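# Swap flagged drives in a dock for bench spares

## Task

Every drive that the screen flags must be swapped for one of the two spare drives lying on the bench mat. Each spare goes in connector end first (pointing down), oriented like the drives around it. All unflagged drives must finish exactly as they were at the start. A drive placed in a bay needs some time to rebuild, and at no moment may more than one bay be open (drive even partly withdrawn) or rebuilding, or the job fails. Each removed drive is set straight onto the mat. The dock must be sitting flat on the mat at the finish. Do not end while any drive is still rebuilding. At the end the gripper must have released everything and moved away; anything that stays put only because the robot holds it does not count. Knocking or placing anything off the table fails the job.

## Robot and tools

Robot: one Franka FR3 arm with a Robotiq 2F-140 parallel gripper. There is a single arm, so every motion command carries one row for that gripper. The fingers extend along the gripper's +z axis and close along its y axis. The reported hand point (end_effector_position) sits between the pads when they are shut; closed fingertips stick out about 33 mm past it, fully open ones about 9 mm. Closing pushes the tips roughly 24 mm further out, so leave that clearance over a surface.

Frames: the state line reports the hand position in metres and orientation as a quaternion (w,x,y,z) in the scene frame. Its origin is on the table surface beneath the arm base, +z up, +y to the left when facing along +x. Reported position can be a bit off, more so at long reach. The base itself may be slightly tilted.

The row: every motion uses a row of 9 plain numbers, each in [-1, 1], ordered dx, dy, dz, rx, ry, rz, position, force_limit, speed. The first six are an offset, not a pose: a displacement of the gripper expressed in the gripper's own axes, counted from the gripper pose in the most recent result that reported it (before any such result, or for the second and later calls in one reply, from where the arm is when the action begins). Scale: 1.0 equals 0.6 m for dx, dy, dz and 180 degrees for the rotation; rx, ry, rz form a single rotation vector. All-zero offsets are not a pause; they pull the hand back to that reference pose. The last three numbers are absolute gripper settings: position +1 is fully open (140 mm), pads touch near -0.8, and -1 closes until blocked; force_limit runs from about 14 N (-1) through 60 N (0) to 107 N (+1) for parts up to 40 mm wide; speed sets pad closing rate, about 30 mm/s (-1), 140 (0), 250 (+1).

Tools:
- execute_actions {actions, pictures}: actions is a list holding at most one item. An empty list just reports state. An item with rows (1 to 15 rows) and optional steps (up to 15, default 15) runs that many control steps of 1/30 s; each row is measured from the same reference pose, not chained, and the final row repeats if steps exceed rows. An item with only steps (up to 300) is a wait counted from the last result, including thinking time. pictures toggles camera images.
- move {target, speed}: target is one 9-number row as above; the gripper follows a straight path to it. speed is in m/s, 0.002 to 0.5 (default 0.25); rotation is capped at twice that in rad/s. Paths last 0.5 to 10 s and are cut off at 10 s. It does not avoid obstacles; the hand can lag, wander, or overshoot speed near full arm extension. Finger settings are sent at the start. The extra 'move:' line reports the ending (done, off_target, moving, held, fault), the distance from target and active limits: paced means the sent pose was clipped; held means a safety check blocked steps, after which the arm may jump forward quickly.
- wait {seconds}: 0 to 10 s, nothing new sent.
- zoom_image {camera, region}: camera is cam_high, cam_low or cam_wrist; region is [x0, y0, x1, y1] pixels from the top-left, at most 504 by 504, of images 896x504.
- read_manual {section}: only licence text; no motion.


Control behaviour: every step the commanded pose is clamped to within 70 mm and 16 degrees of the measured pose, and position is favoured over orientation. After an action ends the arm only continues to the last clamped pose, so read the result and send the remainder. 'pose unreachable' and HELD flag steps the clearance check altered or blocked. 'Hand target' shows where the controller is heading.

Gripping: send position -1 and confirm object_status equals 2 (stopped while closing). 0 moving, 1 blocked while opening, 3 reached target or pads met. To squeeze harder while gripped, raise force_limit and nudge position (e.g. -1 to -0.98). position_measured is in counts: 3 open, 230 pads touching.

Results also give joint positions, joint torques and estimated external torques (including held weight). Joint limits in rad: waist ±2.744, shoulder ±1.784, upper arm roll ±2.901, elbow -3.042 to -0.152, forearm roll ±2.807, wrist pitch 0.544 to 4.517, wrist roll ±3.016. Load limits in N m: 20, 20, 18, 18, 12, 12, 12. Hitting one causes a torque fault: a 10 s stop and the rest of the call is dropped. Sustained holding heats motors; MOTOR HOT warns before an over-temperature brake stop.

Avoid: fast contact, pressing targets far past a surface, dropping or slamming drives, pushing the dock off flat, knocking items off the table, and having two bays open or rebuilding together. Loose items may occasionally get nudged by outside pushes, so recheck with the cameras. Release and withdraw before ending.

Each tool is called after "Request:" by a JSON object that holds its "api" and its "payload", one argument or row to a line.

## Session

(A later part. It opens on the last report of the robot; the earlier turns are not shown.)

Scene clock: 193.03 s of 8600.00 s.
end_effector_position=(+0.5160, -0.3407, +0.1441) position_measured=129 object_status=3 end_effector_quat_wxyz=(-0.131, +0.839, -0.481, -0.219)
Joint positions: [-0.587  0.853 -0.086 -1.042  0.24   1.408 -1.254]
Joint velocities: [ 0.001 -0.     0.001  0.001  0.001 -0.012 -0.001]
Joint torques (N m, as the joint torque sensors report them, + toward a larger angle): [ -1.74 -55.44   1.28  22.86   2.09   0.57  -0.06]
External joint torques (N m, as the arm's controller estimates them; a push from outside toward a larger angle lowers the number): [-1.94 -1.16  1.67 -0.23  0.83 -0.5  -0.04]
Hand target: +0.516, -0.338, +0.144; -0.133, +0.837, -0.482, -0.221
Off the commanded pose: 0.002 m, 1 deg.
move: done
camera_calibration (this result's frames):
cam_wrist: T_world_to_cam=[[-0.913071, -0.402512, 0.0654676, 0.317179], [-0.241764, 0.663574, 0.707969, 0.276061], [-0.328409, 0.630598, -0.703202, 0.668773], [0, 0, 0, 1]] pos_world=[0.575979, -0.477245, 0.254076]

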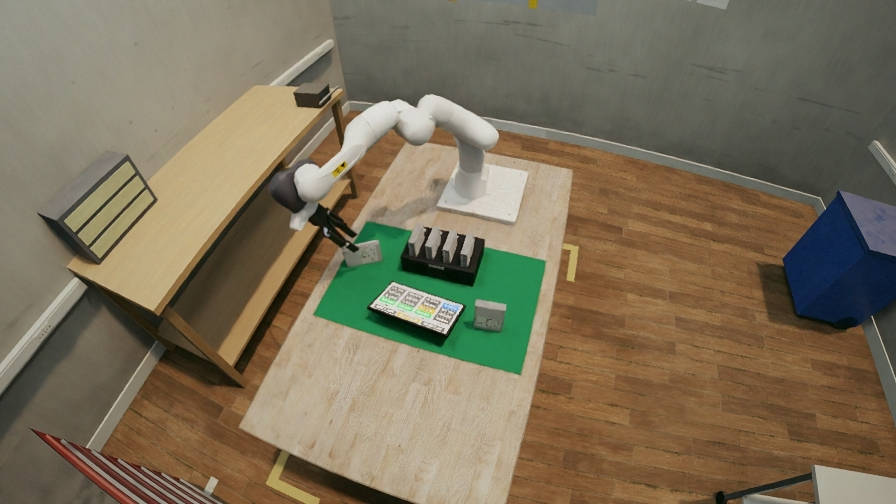

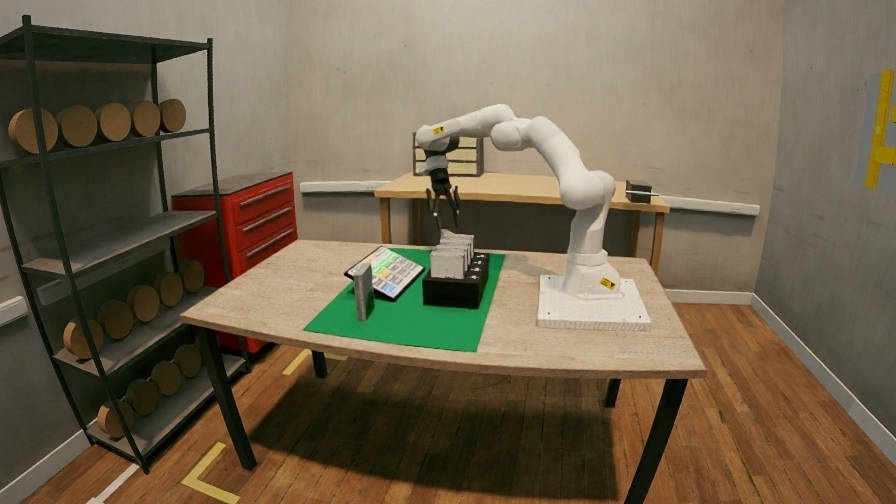

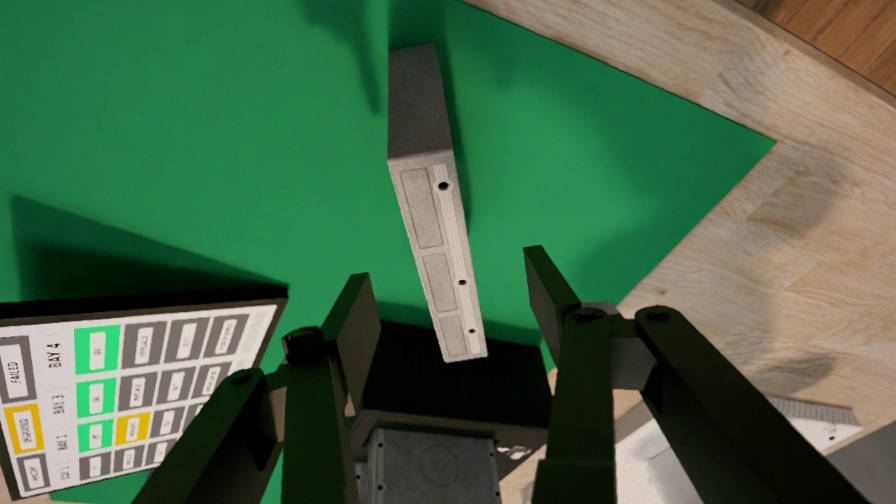

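Down 0.06, grip, lift.

Request:
{"api": "move", "payload": {
  "target": [0.049,-0.004,0.087,0,0,0,0,0,0],
  "speed": 0.06
}}

Request:
{"api": "move", "payload": {
  "target": [0,0,0,0,0,0,-1,0.6,-0.6]
}}

Request:
{"api": "move", "payload": {
  "target": [-0.16,0,-0.16,0,0.1,0,-1,0.6,-0.6],
  "speed": 0.08
}}

Scene clock: 198.93 s of 8600.00 s.
end_effector_position=(+0.5147, -0.3404, +0.0845) position_measured=129 object_status=3 end_effector_quat_wxyz=(-0.130, +0.836, -0.485, -0.222)
Joint positions: [-0.585  0.91  -0.083 -1.095  0.241  1.512 -1.261]
Joint velocities: [-0.001 -0.     0.004  0.     0.001  0.011 -0.003]
Joint torques (N m, as the joint torque sensors report them, + toward a larger angle): [  0.26 -56.63   2.1   21.47   1.19   1.57  -0.68]
External joint torques (N m, as the arm's controller estimates them; a push from outside toward a larger angle lowers the number): [ 0.21 -1.66  2.61 -1.35  0.03  0.53 -0.67]
Hand target: +0.517, -0.340, +0.084; -0.130, +0.839, -0.481, -0.219
Off the commanded pose: 0.004 m, 1 deg.
move: off_target
camera_calibration (this result's frames):
cam_wrist: T_world_to_cam=[[-0.916176, -0.393871, 0.0740798, 0.323825], [-0.22894, 0.666052, 0.709903, 0.311814], [-0.328951, 0.633436, -0.700393, 0.627241], [0, 0, 0, 1]] pos_world=[0.574399, -0.477456, 0.193969]

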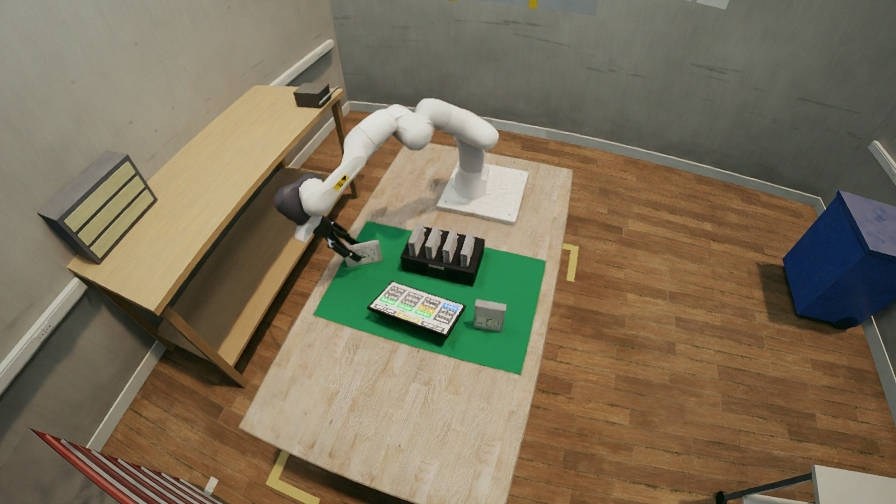

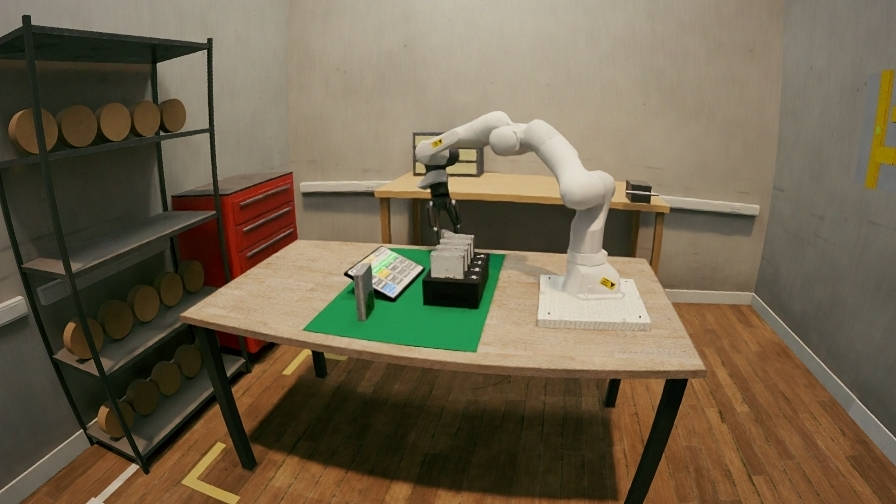

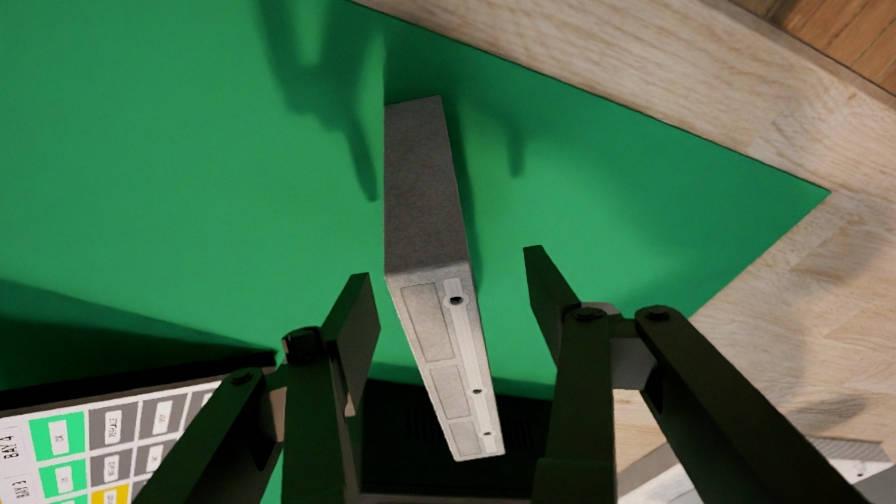

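Scene clock: 199.73 s of 8600.00 s.
end_effector_position=(+0.5149, -0.3404, +0.0847) position_measured=196 object_status=2 end_effector_quat_wxyz=(-0.130, +0.836, -0.485, -0.222)
Joint positions: [-0.585  0.91  -0.083 -1.095  0.241  1.512 -1.261]
Joint velocities: [-0.001  0.     0.001  0.    -0.001 -0.     0.001]
Joint torques (N m, as the joint torque sensors report them, + toward a larger angle): [ -0.82 -56.8   -0.52  21.65   0.99   1.02  -0.23]
External joint torques (N m, as the arm's controller estimates them; a push from outside toward a larger angle lowers the number): [-0.73 -1.87  0.08 -1.16 -0.16 -0.02 -0.21]
Hand target: +0.515, -0.340, +0.085; -0.130, +0.836, -0.485, -0.222
Off the commanded pose: 0.000 m, 0 deg.
move: done
camera_calibration (this result's frames):
cam_wrist: T_world_to_cam=[[-0.916197, -0.393903, 0.0736449, 0.324053], [-0.229304, 0.66605, 0.709787, 0.311875], [-0.328639, 0.633417, -0.700556, 0.627251], [0, 0, 0, 1]] pos_world=[0.57455, -0.477391, 0.194195]

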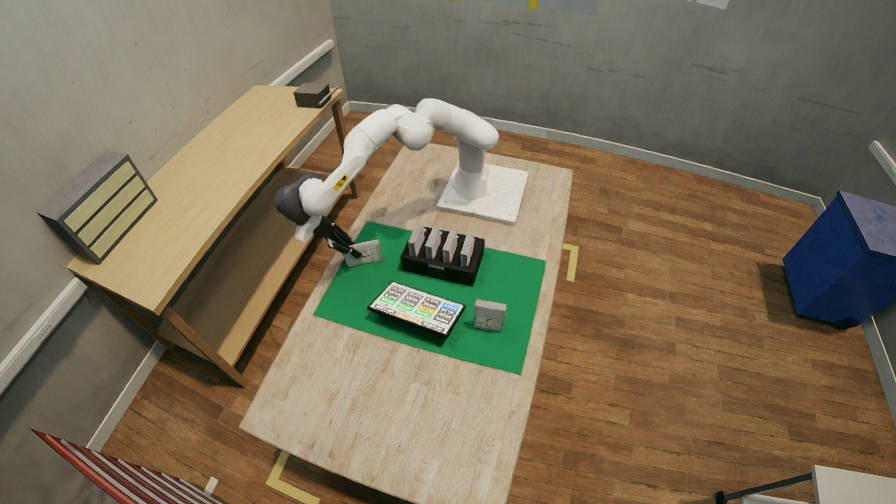

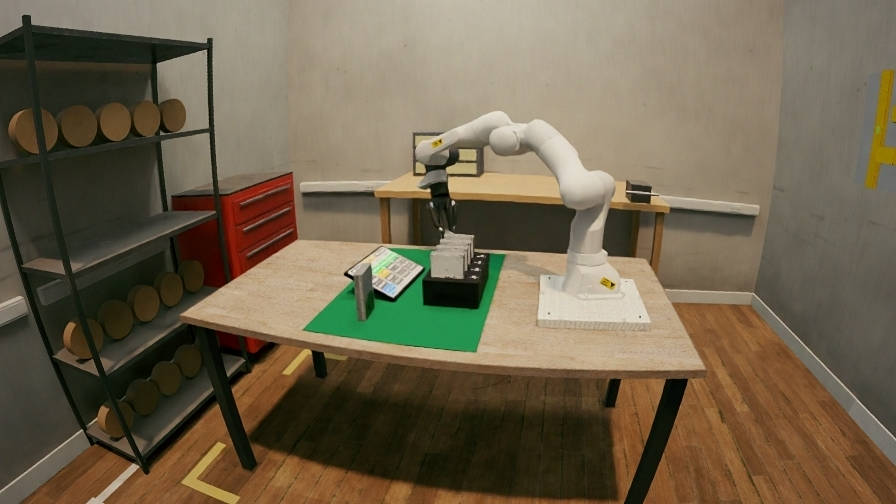

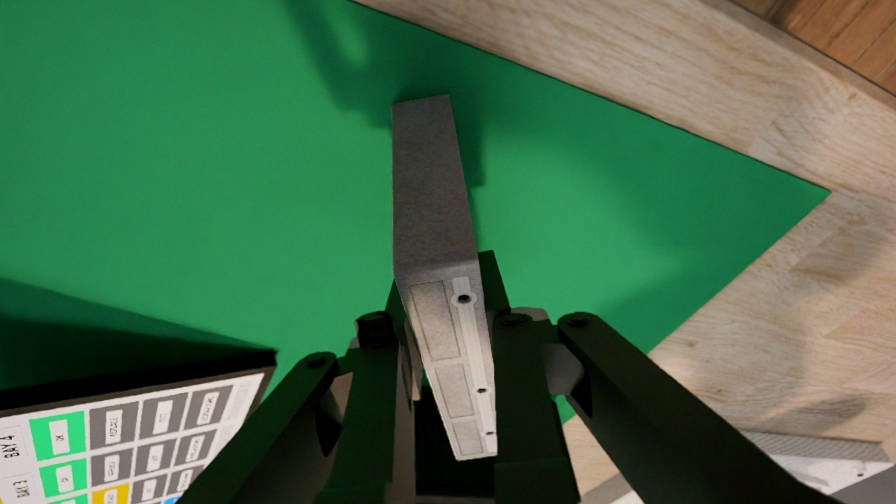

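Scene clock: 202.03 s of 8600.00 s.
end_effector_position=(+0.4966, -0.3062, +0.2130) position_measured=196 object_status=2 end_effector_quat_wxyz=(-0.056, +0.862, -0.494, -0.095)
Joint positions: [-0.435  0.32  -0.139 -1.704  0.141  1.819 -1.193]
Joint velocities: [ 0.001 -0.    -0.006 -0.014 -0.008  0.015  0.024]
Joint torques (N m, as the joint torque sensors report them, + toward a larger angle): [  0.78 -46.37  -2.11  23.74   0.     2.67   0.09]
External joint torques (N m, as the arm's controller estimates them; a push from outside toward a larger angle lowers the number): [ 0.67 -4.55 -1.2   0.05 -0.92  0.69  0.1 ]
Hand target: +0.499, -0.310, +0.217; -0.053, +0.860, -0.500, -0.089
Off the commanded pose: 0.004 m, 1 deg.
move: off_target
camera_calibration (this result's frames):
cam_wrist: T_world_to_cam=[[-0.920246, -0.389664, 0.03617, 0.322643], [-0.327058, 0.816547, 0.475693, 0.338345], [-0.214895, 0.425925, -0.878867, 0.607422], [0, 0, 0, 1]] pos_world=[0.538102, -0.409269, 0.361225]

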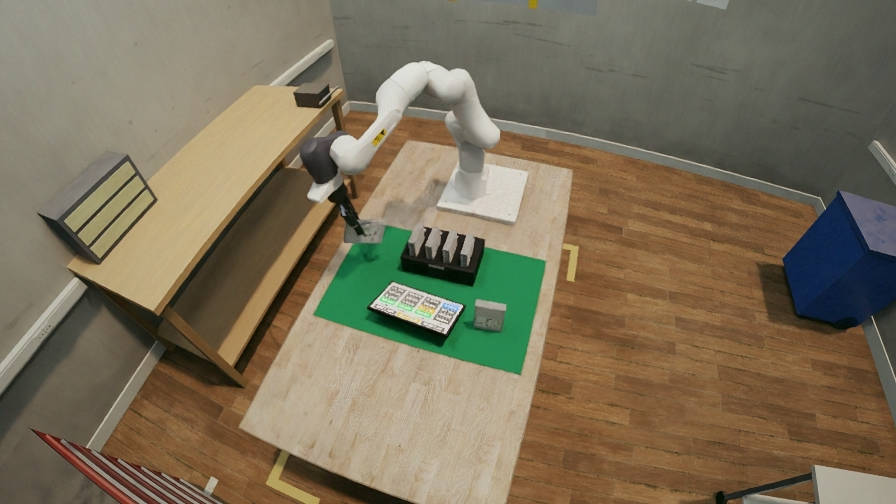

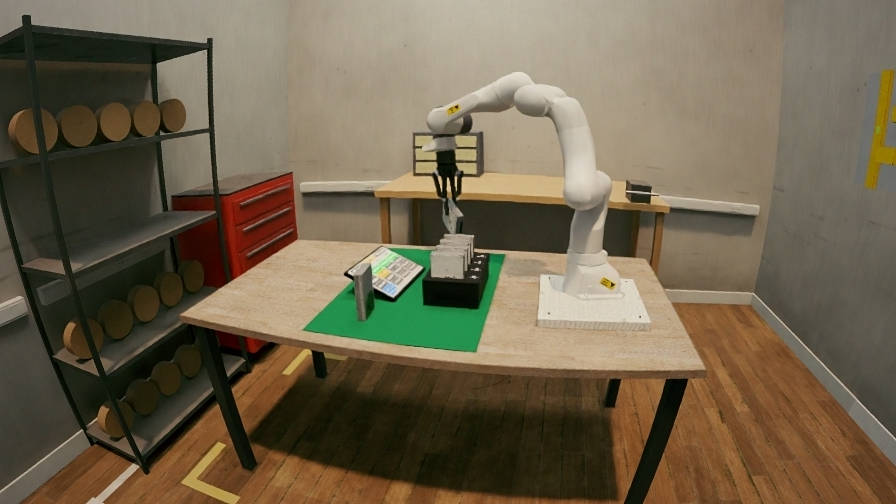

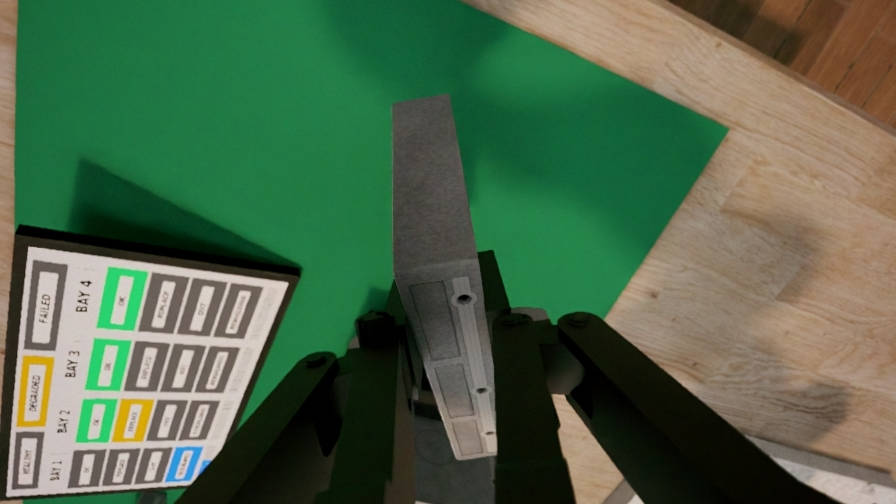

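Request:
{"api": "move", "payload": {
  "target": [-0.02,-0.07,0.05,0.144,0.369,-0.3225,-1,0.6,-0.6],
  "speed": 0.2
}}

Scene clock: 212.83 s of 8600.00 s.
end_effector_position=(+0.5164, -0.2714, +0.1826) position_measured=196 object_status=2 end_effector_quat_wxyz=(-0.010, +0.946, -0.065, +0.318)
Joint positions: [ 0.344 -0.085 -0.784 -2.517  1.162  2.911 -3.022]
Joint velocities: [ 0.291 -0.034 -0.295 -0.005 -0.043  0.004 -0.005]
Joint torques (N m, as the joint torque sensors report them, + toward a larger angle): [  0.88 -20.97   0.36  21.32  -1.89   3.15  -0.53]
External joint torques (N m, as the arm's controller estimates them; a push from outside toward a larger angle lowers the number): [ 1.   -3.88 -1.43  0.35 -0.94  1.13 -0.54]
Hand target: +0.518, -0.274, +0.187; -0.005, +0.945, -0.059, +0.321
Off the commanded pose: 0.009 m, 25 deg; orientation clipped at the last step of the last action.
joint sent to its limit — the command would take joint 7 (wrist roll) past its lower limit, so that joint was sent only as far as its limit.
move: off_target; limits=paced
camera_calibration (this result's frames):
cam_wrist: T_world_to_cam=[[-0.227706, -0.964768, -0.131806, -0.127584], [-0.901416, 0.260045, -0.346159, 0.626563], [0.368238, 0.0399898, -0.928871, 0.173339], [0, 0, 0, 1]] pos_world=[0.471912, -0.292955, 0.361084]

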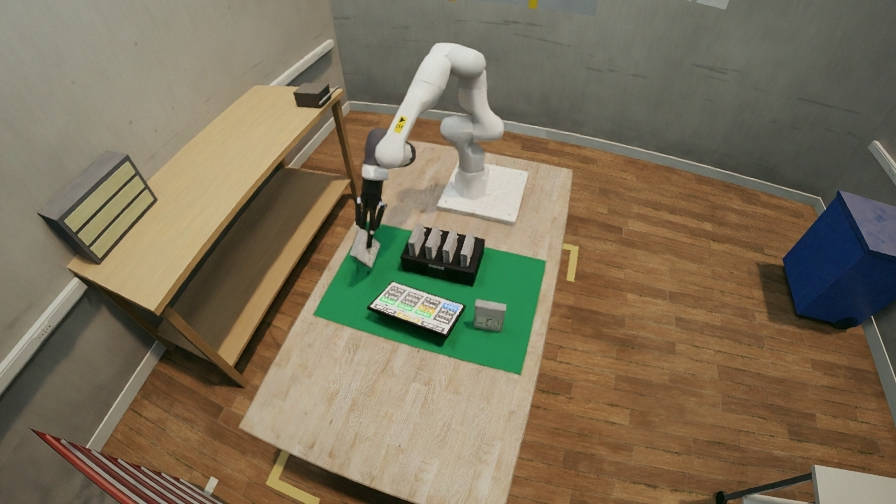

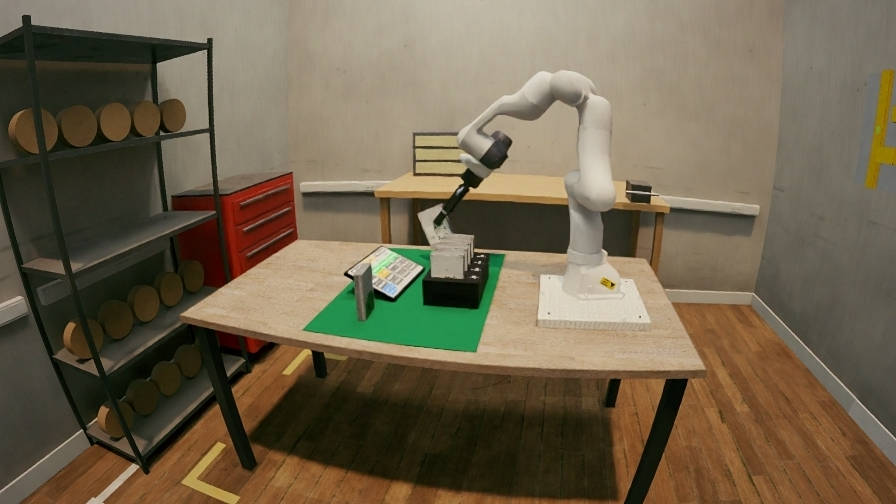

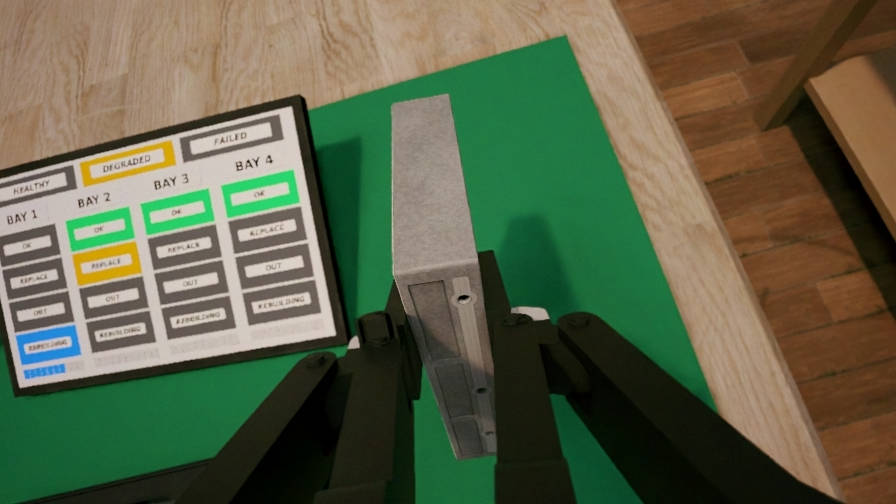

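Request:
{"api": "move", "payload": {
  "target": [0.04,0,-0.05,-0.065,-0.144,0.102,-1,0.6,-0.6],
  "speed": 0.15
}}

Request:
{"api": "move", "payload": {
  "target": [0,0,0,0,0.288,0,-1,0.6,-0.6],
  "speed": 0.15
}}

Scene clock: 222.03 s of 8600.00 s.
end_effector_position=(+0.5173, -0.2709, +0.2164) position_measured=196 object_status=2 end_effector_quat_wxyz=(+0.013, +0.969, -0.233, +0.083)
Joint positions: [-0.071  0.007 -0.373 -2.196  0.025  2.371 -1.604]
Joint velocities: [ 0.     0.001 -0.001  0.    -0.004 -0.001  0.031]
Joint torques (N m, as the joint torque sensors report them, + toward a larger angle): [  0.48 -33.41   0.94  25.47  -0.15   3.04   0.08]
External joint torques (N m, as the arm's controller estimates them; a push from outside toward a larger angle lowers the number): [ 0.52 -3.82  1.05  2.11 -0.86  0.16  0.08]
Hand target: +0.521, -0.270, +0.221; +0.014, +0.967, -0.237, +0.087
Off the commanded pose: 0.005 m, 1 deg.
move: off_target
camera_calibration (this result's frames):
cam_wrist: T_world_to_cam=[[-0.568384, -0.82236, -0.0257672, 0.069436], [-0.819105, 0.562629, 0.111875, 0.579145], [-0.0775042, 0.0846941, -0.993388, 0.461058], [0, 0, 0, 1]] pos_world=[0.549581, -0.307792, 0.395007]

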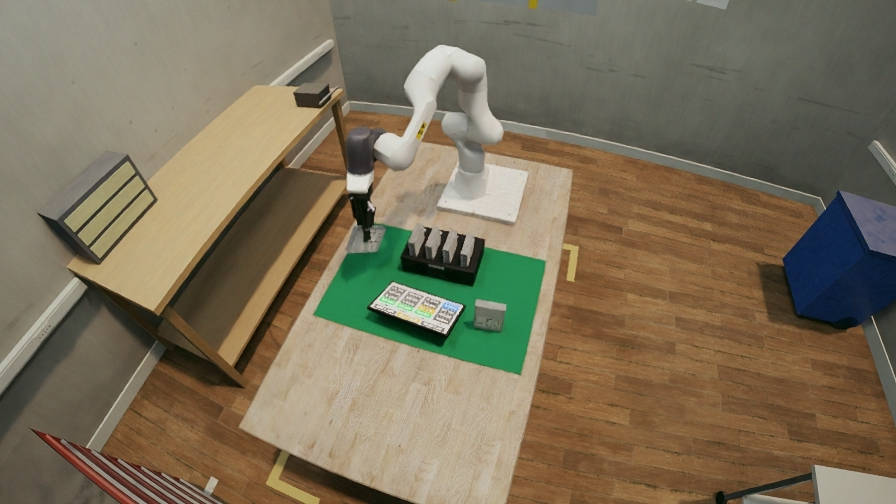

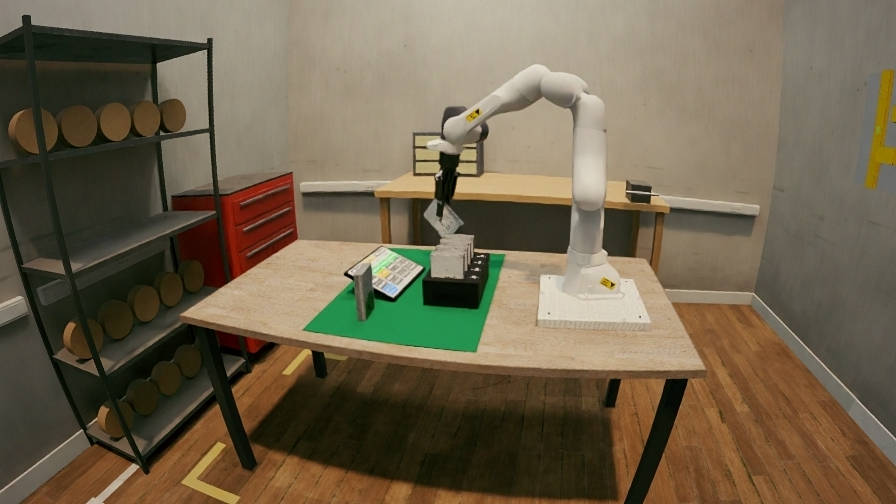

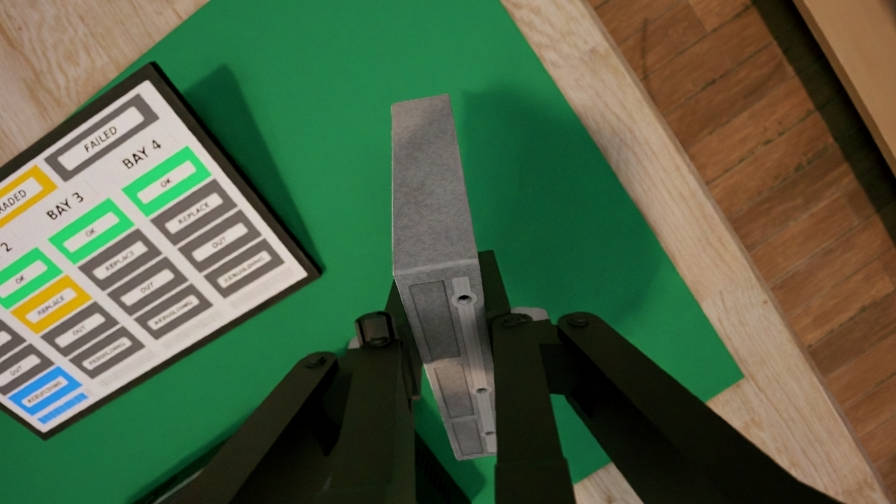

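Scene clock: 225.83 s of 8600.00 s.
end_effector_position=(+0.5084, -0.2749, +0.2070) position_measured=196 object_status=2 end_effector_quat_wxyz=(+0.121, +0.842, -0.208, +0.484)
Joint positions: [-0.295  0.147 -0.173 -2.869 -0.04   4.061 -1.54 ]
Joint velocities: [ 0.002  0.    -0.002 -0.001 -0.001  0.011 -0.001]
Joint torques (N m, as the joint torque sensors report them, + toward a larger angle): [ -0.03 -27.42   0.46  14.3    1.23   5.92  -0.66]
External joint torques (N m, as the arm's controller estimates them; a push from outside toward a larger angle lowers the number): [-0.04 -2.96  0.84  2.51  1.01  2.54 -0.68]
Hand target: +0.513, -0.276, +0.218; +0.125, +0.835, -0.204, +0.495
Off the commanded pose: 0.014 m, 2 deg.
move: off_target
camera_calibration (this result's frames):
cam_wrist: T_world_to_cam=[[-0.529944, -0.84109, -0.10829, 0.053256], [-0.571393, 0.448503, -0.687281, 0.583298], [0.626634, -0.302344, -0.718275, -0.0698847], [0, 0, 0, 1]] pos_world=[0.405307, -0.237947, 0.35646]

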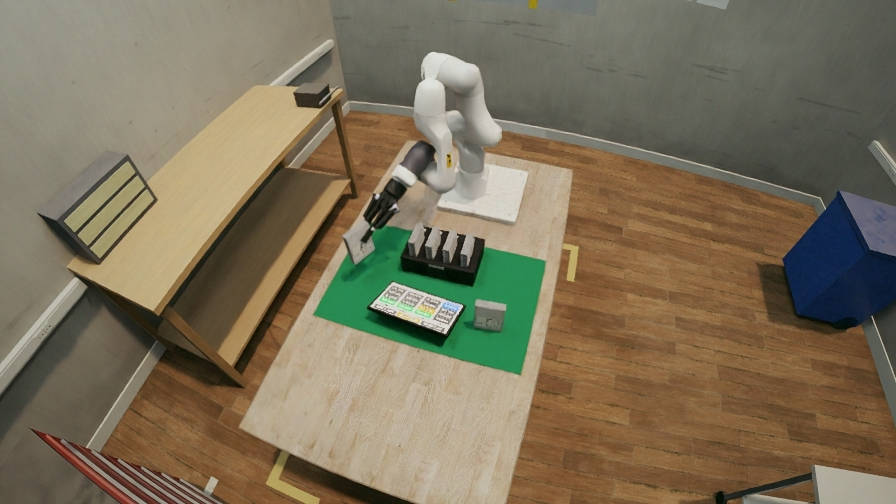

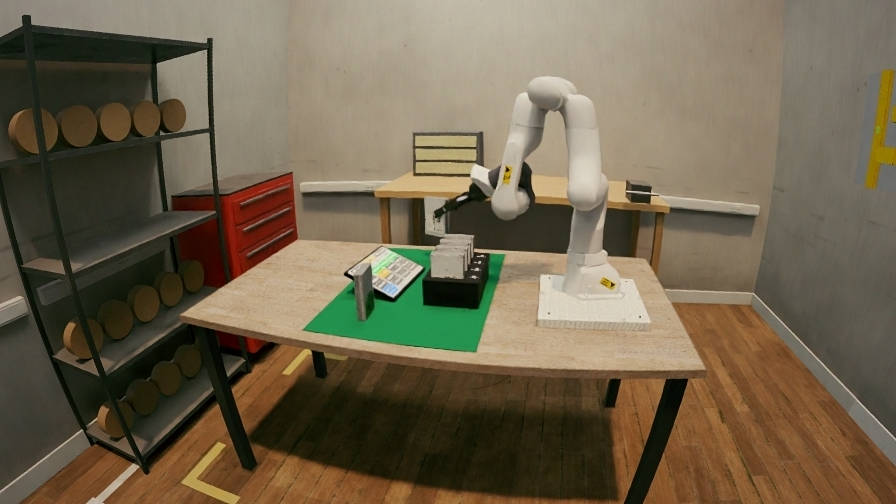

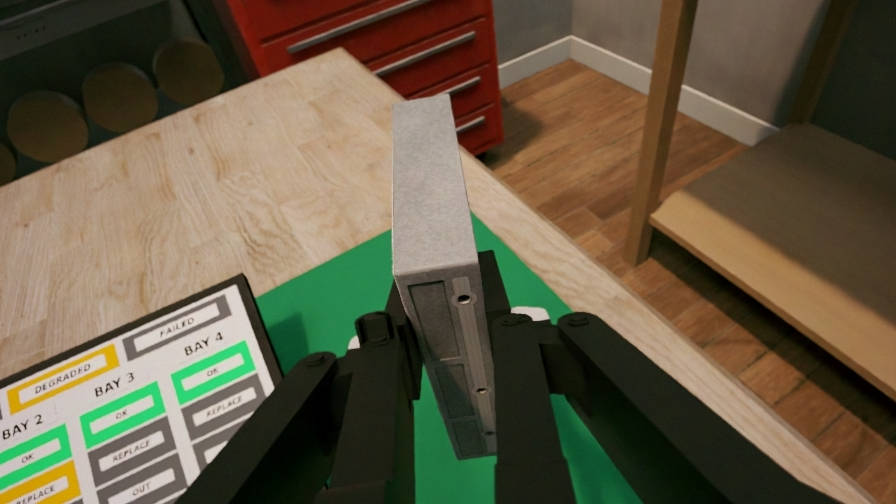

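Request:
{"api": "move", "payload": {
  "target": [-0.098,0,0.064,0,0.01,0,-1,0.6,-0.6],
  "speed": 0.04
}}

Request:
{"api": "zoom_image", "payload": {
  "camera": "cam_high",
  "region": [310, 180, 470, 310]
}}

Scene clock: 231.50 s of 8600.00 s.
end_effector_position=(+0.5067, -0.2733, +0.1255) position_measured=196 object_status=2 end_effector_quat_wxyz=(+0.126, +0.844, -0.200, +0.482)
Joint positions: [-0.303  0.494 -0.156 -2.776 -0.037  4.311 -1.514]
Joint velocities: [0.002 0.009 0.001 0.011 0.002 0.043 0.007]
Joint torques (N m, as the joint torque sensors report them, + toward a larger angle): [ -2.01 -33.31  -0.52   8.57   1.06   5.83   0.09]
External joint torques (N m, as the arm's controller estimates them; a push from outside toward a larger angle lowers the number): [-2.15 -3.52  0.57  1.98  0.96  2.45  0.07]
Hand target: +0.511, -0.276, +0.137; +0.127, +0.834, -0.204, +0.496
Off the commanded pose: 0.013 m, 2 deg.
move: off_target
camera_calibration (this result's frames):
cam_wrist: T_world_to_cam=[[-0.523777, -0.846906, -0.0917008, 0.0380269], [-0.580995, 0.433883, -0.688615, 0.526655], [0.62298, -0.307403, -0.719305, -0.126309], [0, 0, 0, 1]] pos_world=[0.404589, -0.235129, 0.275295]

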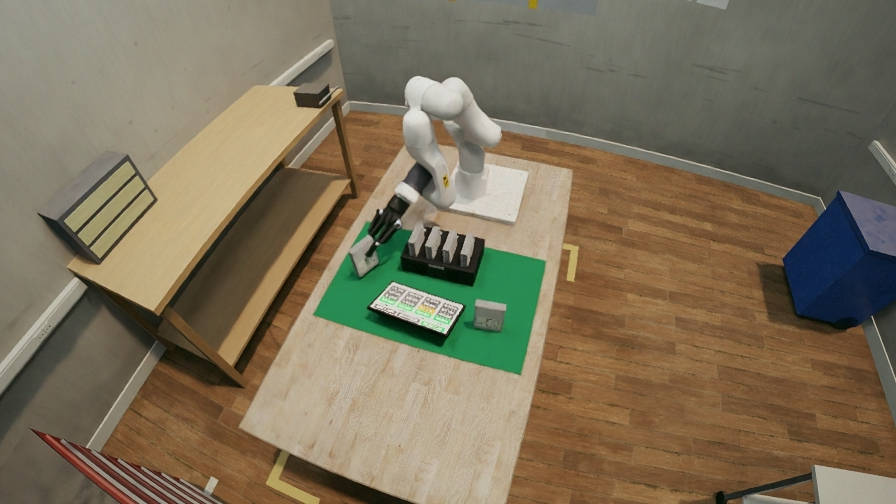

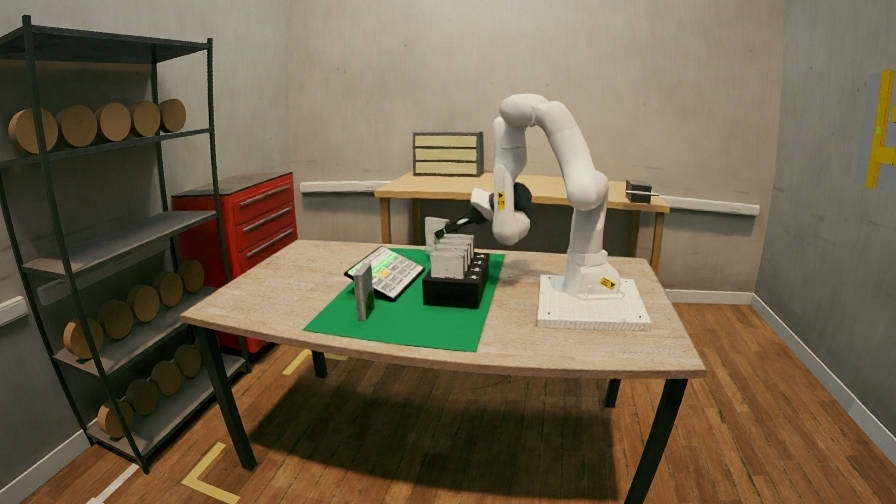

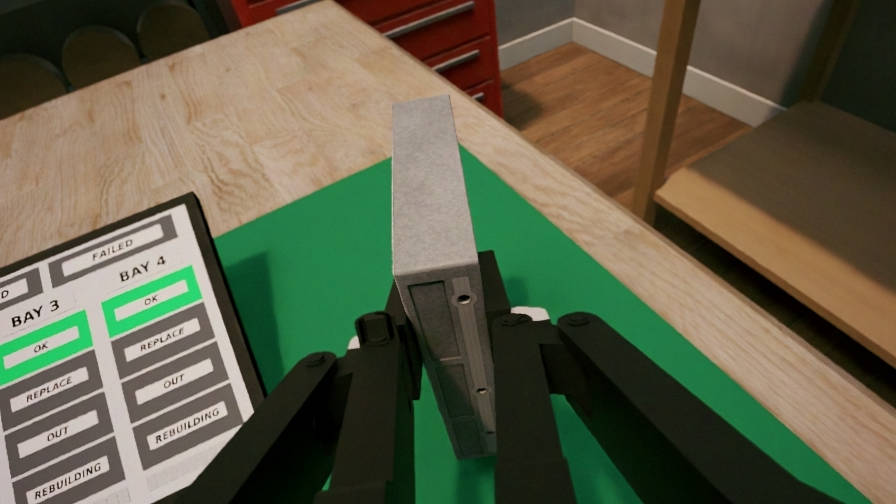

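Region (310, 180, 470, 310) of cam_high's 896x504 image, scaled by 3.150, with more detail than that image has; it fills the top 410 rows of this view, and the rest is white.

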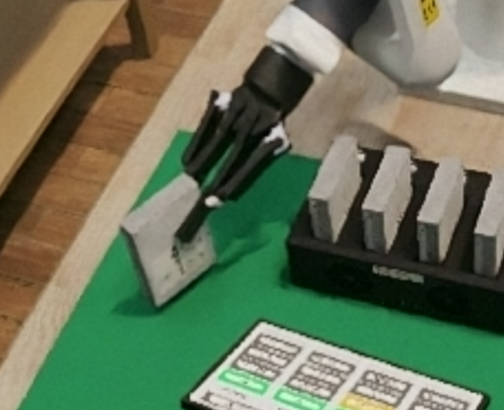

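Request:
{"api": "move", "payload": {
  "target": [-0.004,0,0.009,0,0.009,0.007,-1,0.6,-0.6],
  "speed": 0.008
}}

Scene clock: 235.97 s of 8600.00 s.
end_effector_position=(+0.5058, -0.2723, +0.1111) position_measured=196 object_status=2 end_effector_quat_wxyz=(+0.123, +0.842, -0.204, +0.483)
Joint positions: [-0.308  0.555 -0.149 -2.755 -0.034  4.353 -1.499]
Joint velocities: [ 0.     0.001 -0.001  0.001  0.001  0.009  0.006]
Joint torques (N m, as the joint torque sensors report them, + toward a larger angle): [ -1.82 -34.23  -0.42   7.75   1.09   5.85   0.23]
External joint torques (N m, as the arm's controller estimates them; a push from outside toward a larger angle lowers the number): [-1.84 -3.9   0.83  2.12  1.    2.47  0.2 ]
Hand target: +0.510, -0.275, +0.121; +0.124, +0.835, -0.207, +0.495
Off the commanded pose: 0.011 m, 2 deg.
move: off_target
camera_calibration (this result's frames):
cam_wrist: T_world_to_cam=[[-0.526471, -0.844185, -0.100896, 0.0402441], [-0.575419, 0.441166, -0.688669, 0.514954], [0.625876, -0.304507, -0.718021, -0.136612], [0, 0, 0, 1]] pos_world=[0.403004, -0.234806, 0.260604]

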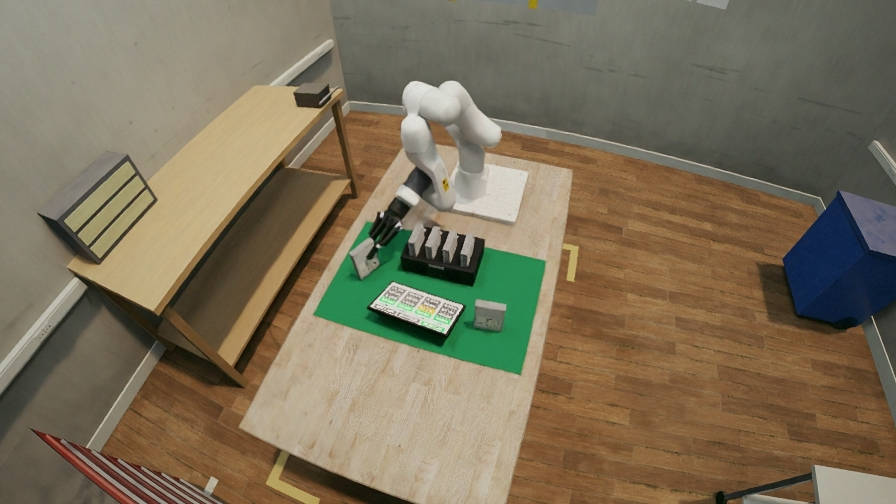

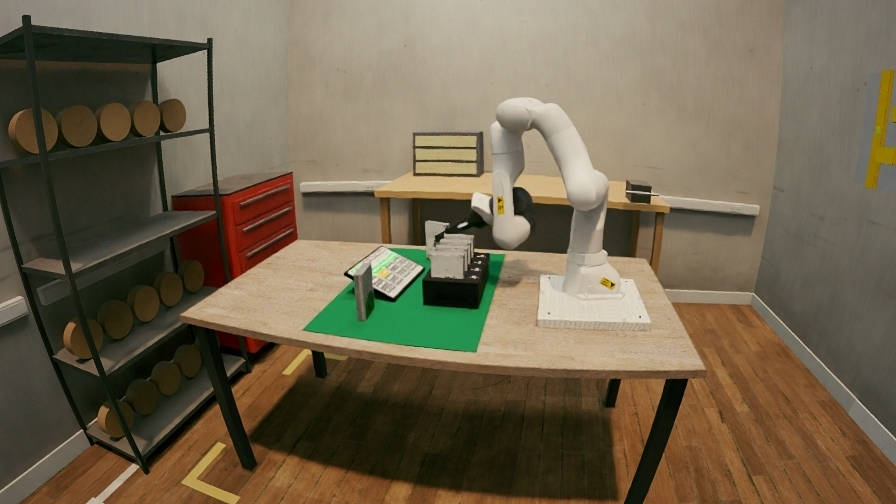

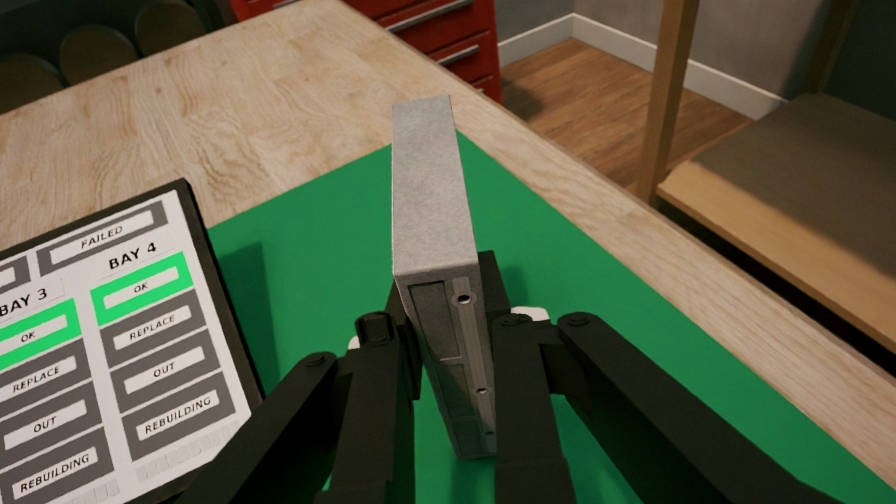

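Request:
{"api": "move", "payload": {
  "target": [-0.002,0,0.006,0,0.007,0.004,-1,0.6,-0.6],
  "speed": 0.008
}}

Scene clock: 239.83 s of 8600.00 s.
end_effector_position=(+0.5055, -0.2723, +0.1042) position_measured=196 object_status=2 end_effector_quat_wxyz=(+0.124, +0.840, -0.204, +0.487)
Joint positions: [-0.311  0.595 -0.146 -2.74  -0.032  4.387 -1.495]
Joint velocities: [-0.001  0.004  0.002 -0.     0.     0.003  0.004]
Joint torques (N m, as the joint torque sensors report them, + toward a larger angle): [ -1.66 -32.25   0.55   6.43   0.89   4.61   0.16]
External joint torques (N m, as the arm's controller estimates them; a push from outside toward a larger angle lowers the number): [-1.7  -1.4   1.86  1.33  0.8   1.19  0.15]
Hand target: +0.508, -0.273, +0.108; +0.123, +0.836, -0.208, +0.493
Off the commanded pose: 0.005 m, 1 deg.
move: off_target
camera_calibration (this result's frames):
cam_wrist: T_world_to_cam=[[-0.526097, -0.844159, -0.103036, 0.0394089], [-0.569062, 0.439481, -0.695, 0.507008], [0.631973, -0.307003, -0.711589, -0.145868], [0, 0, 0, 1]] pos_world=[0.401437, -0.234335, 0.252633]

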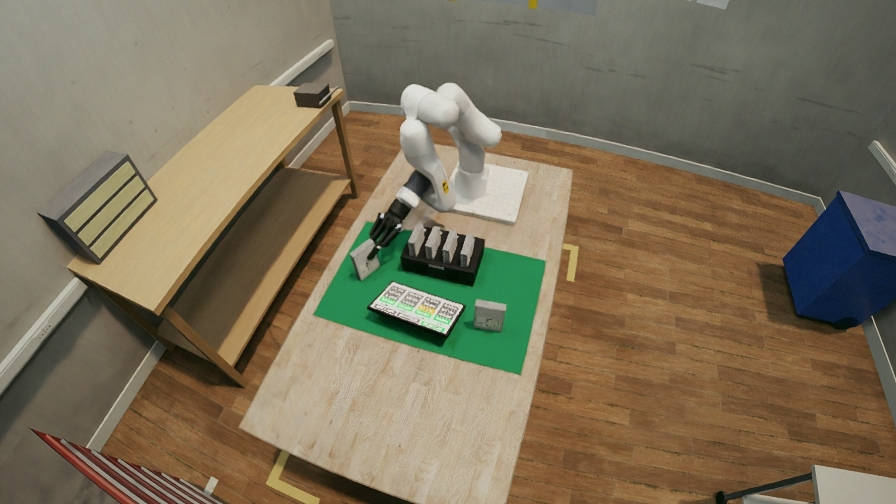

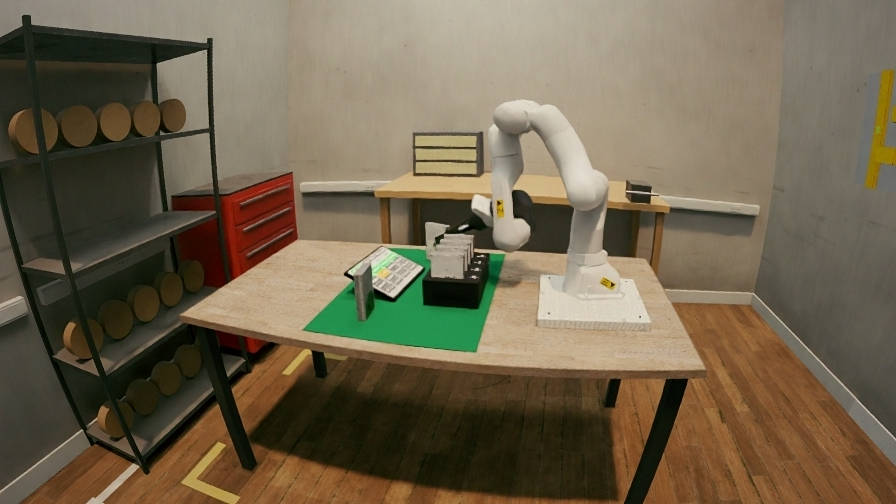

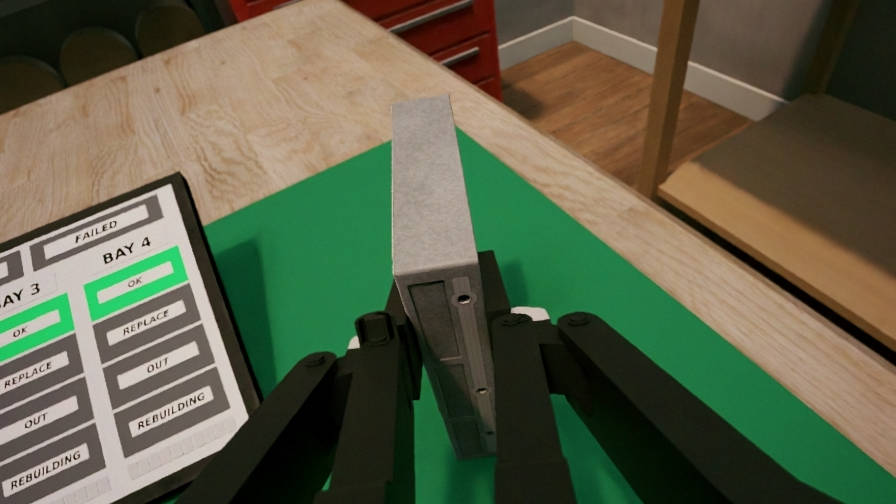

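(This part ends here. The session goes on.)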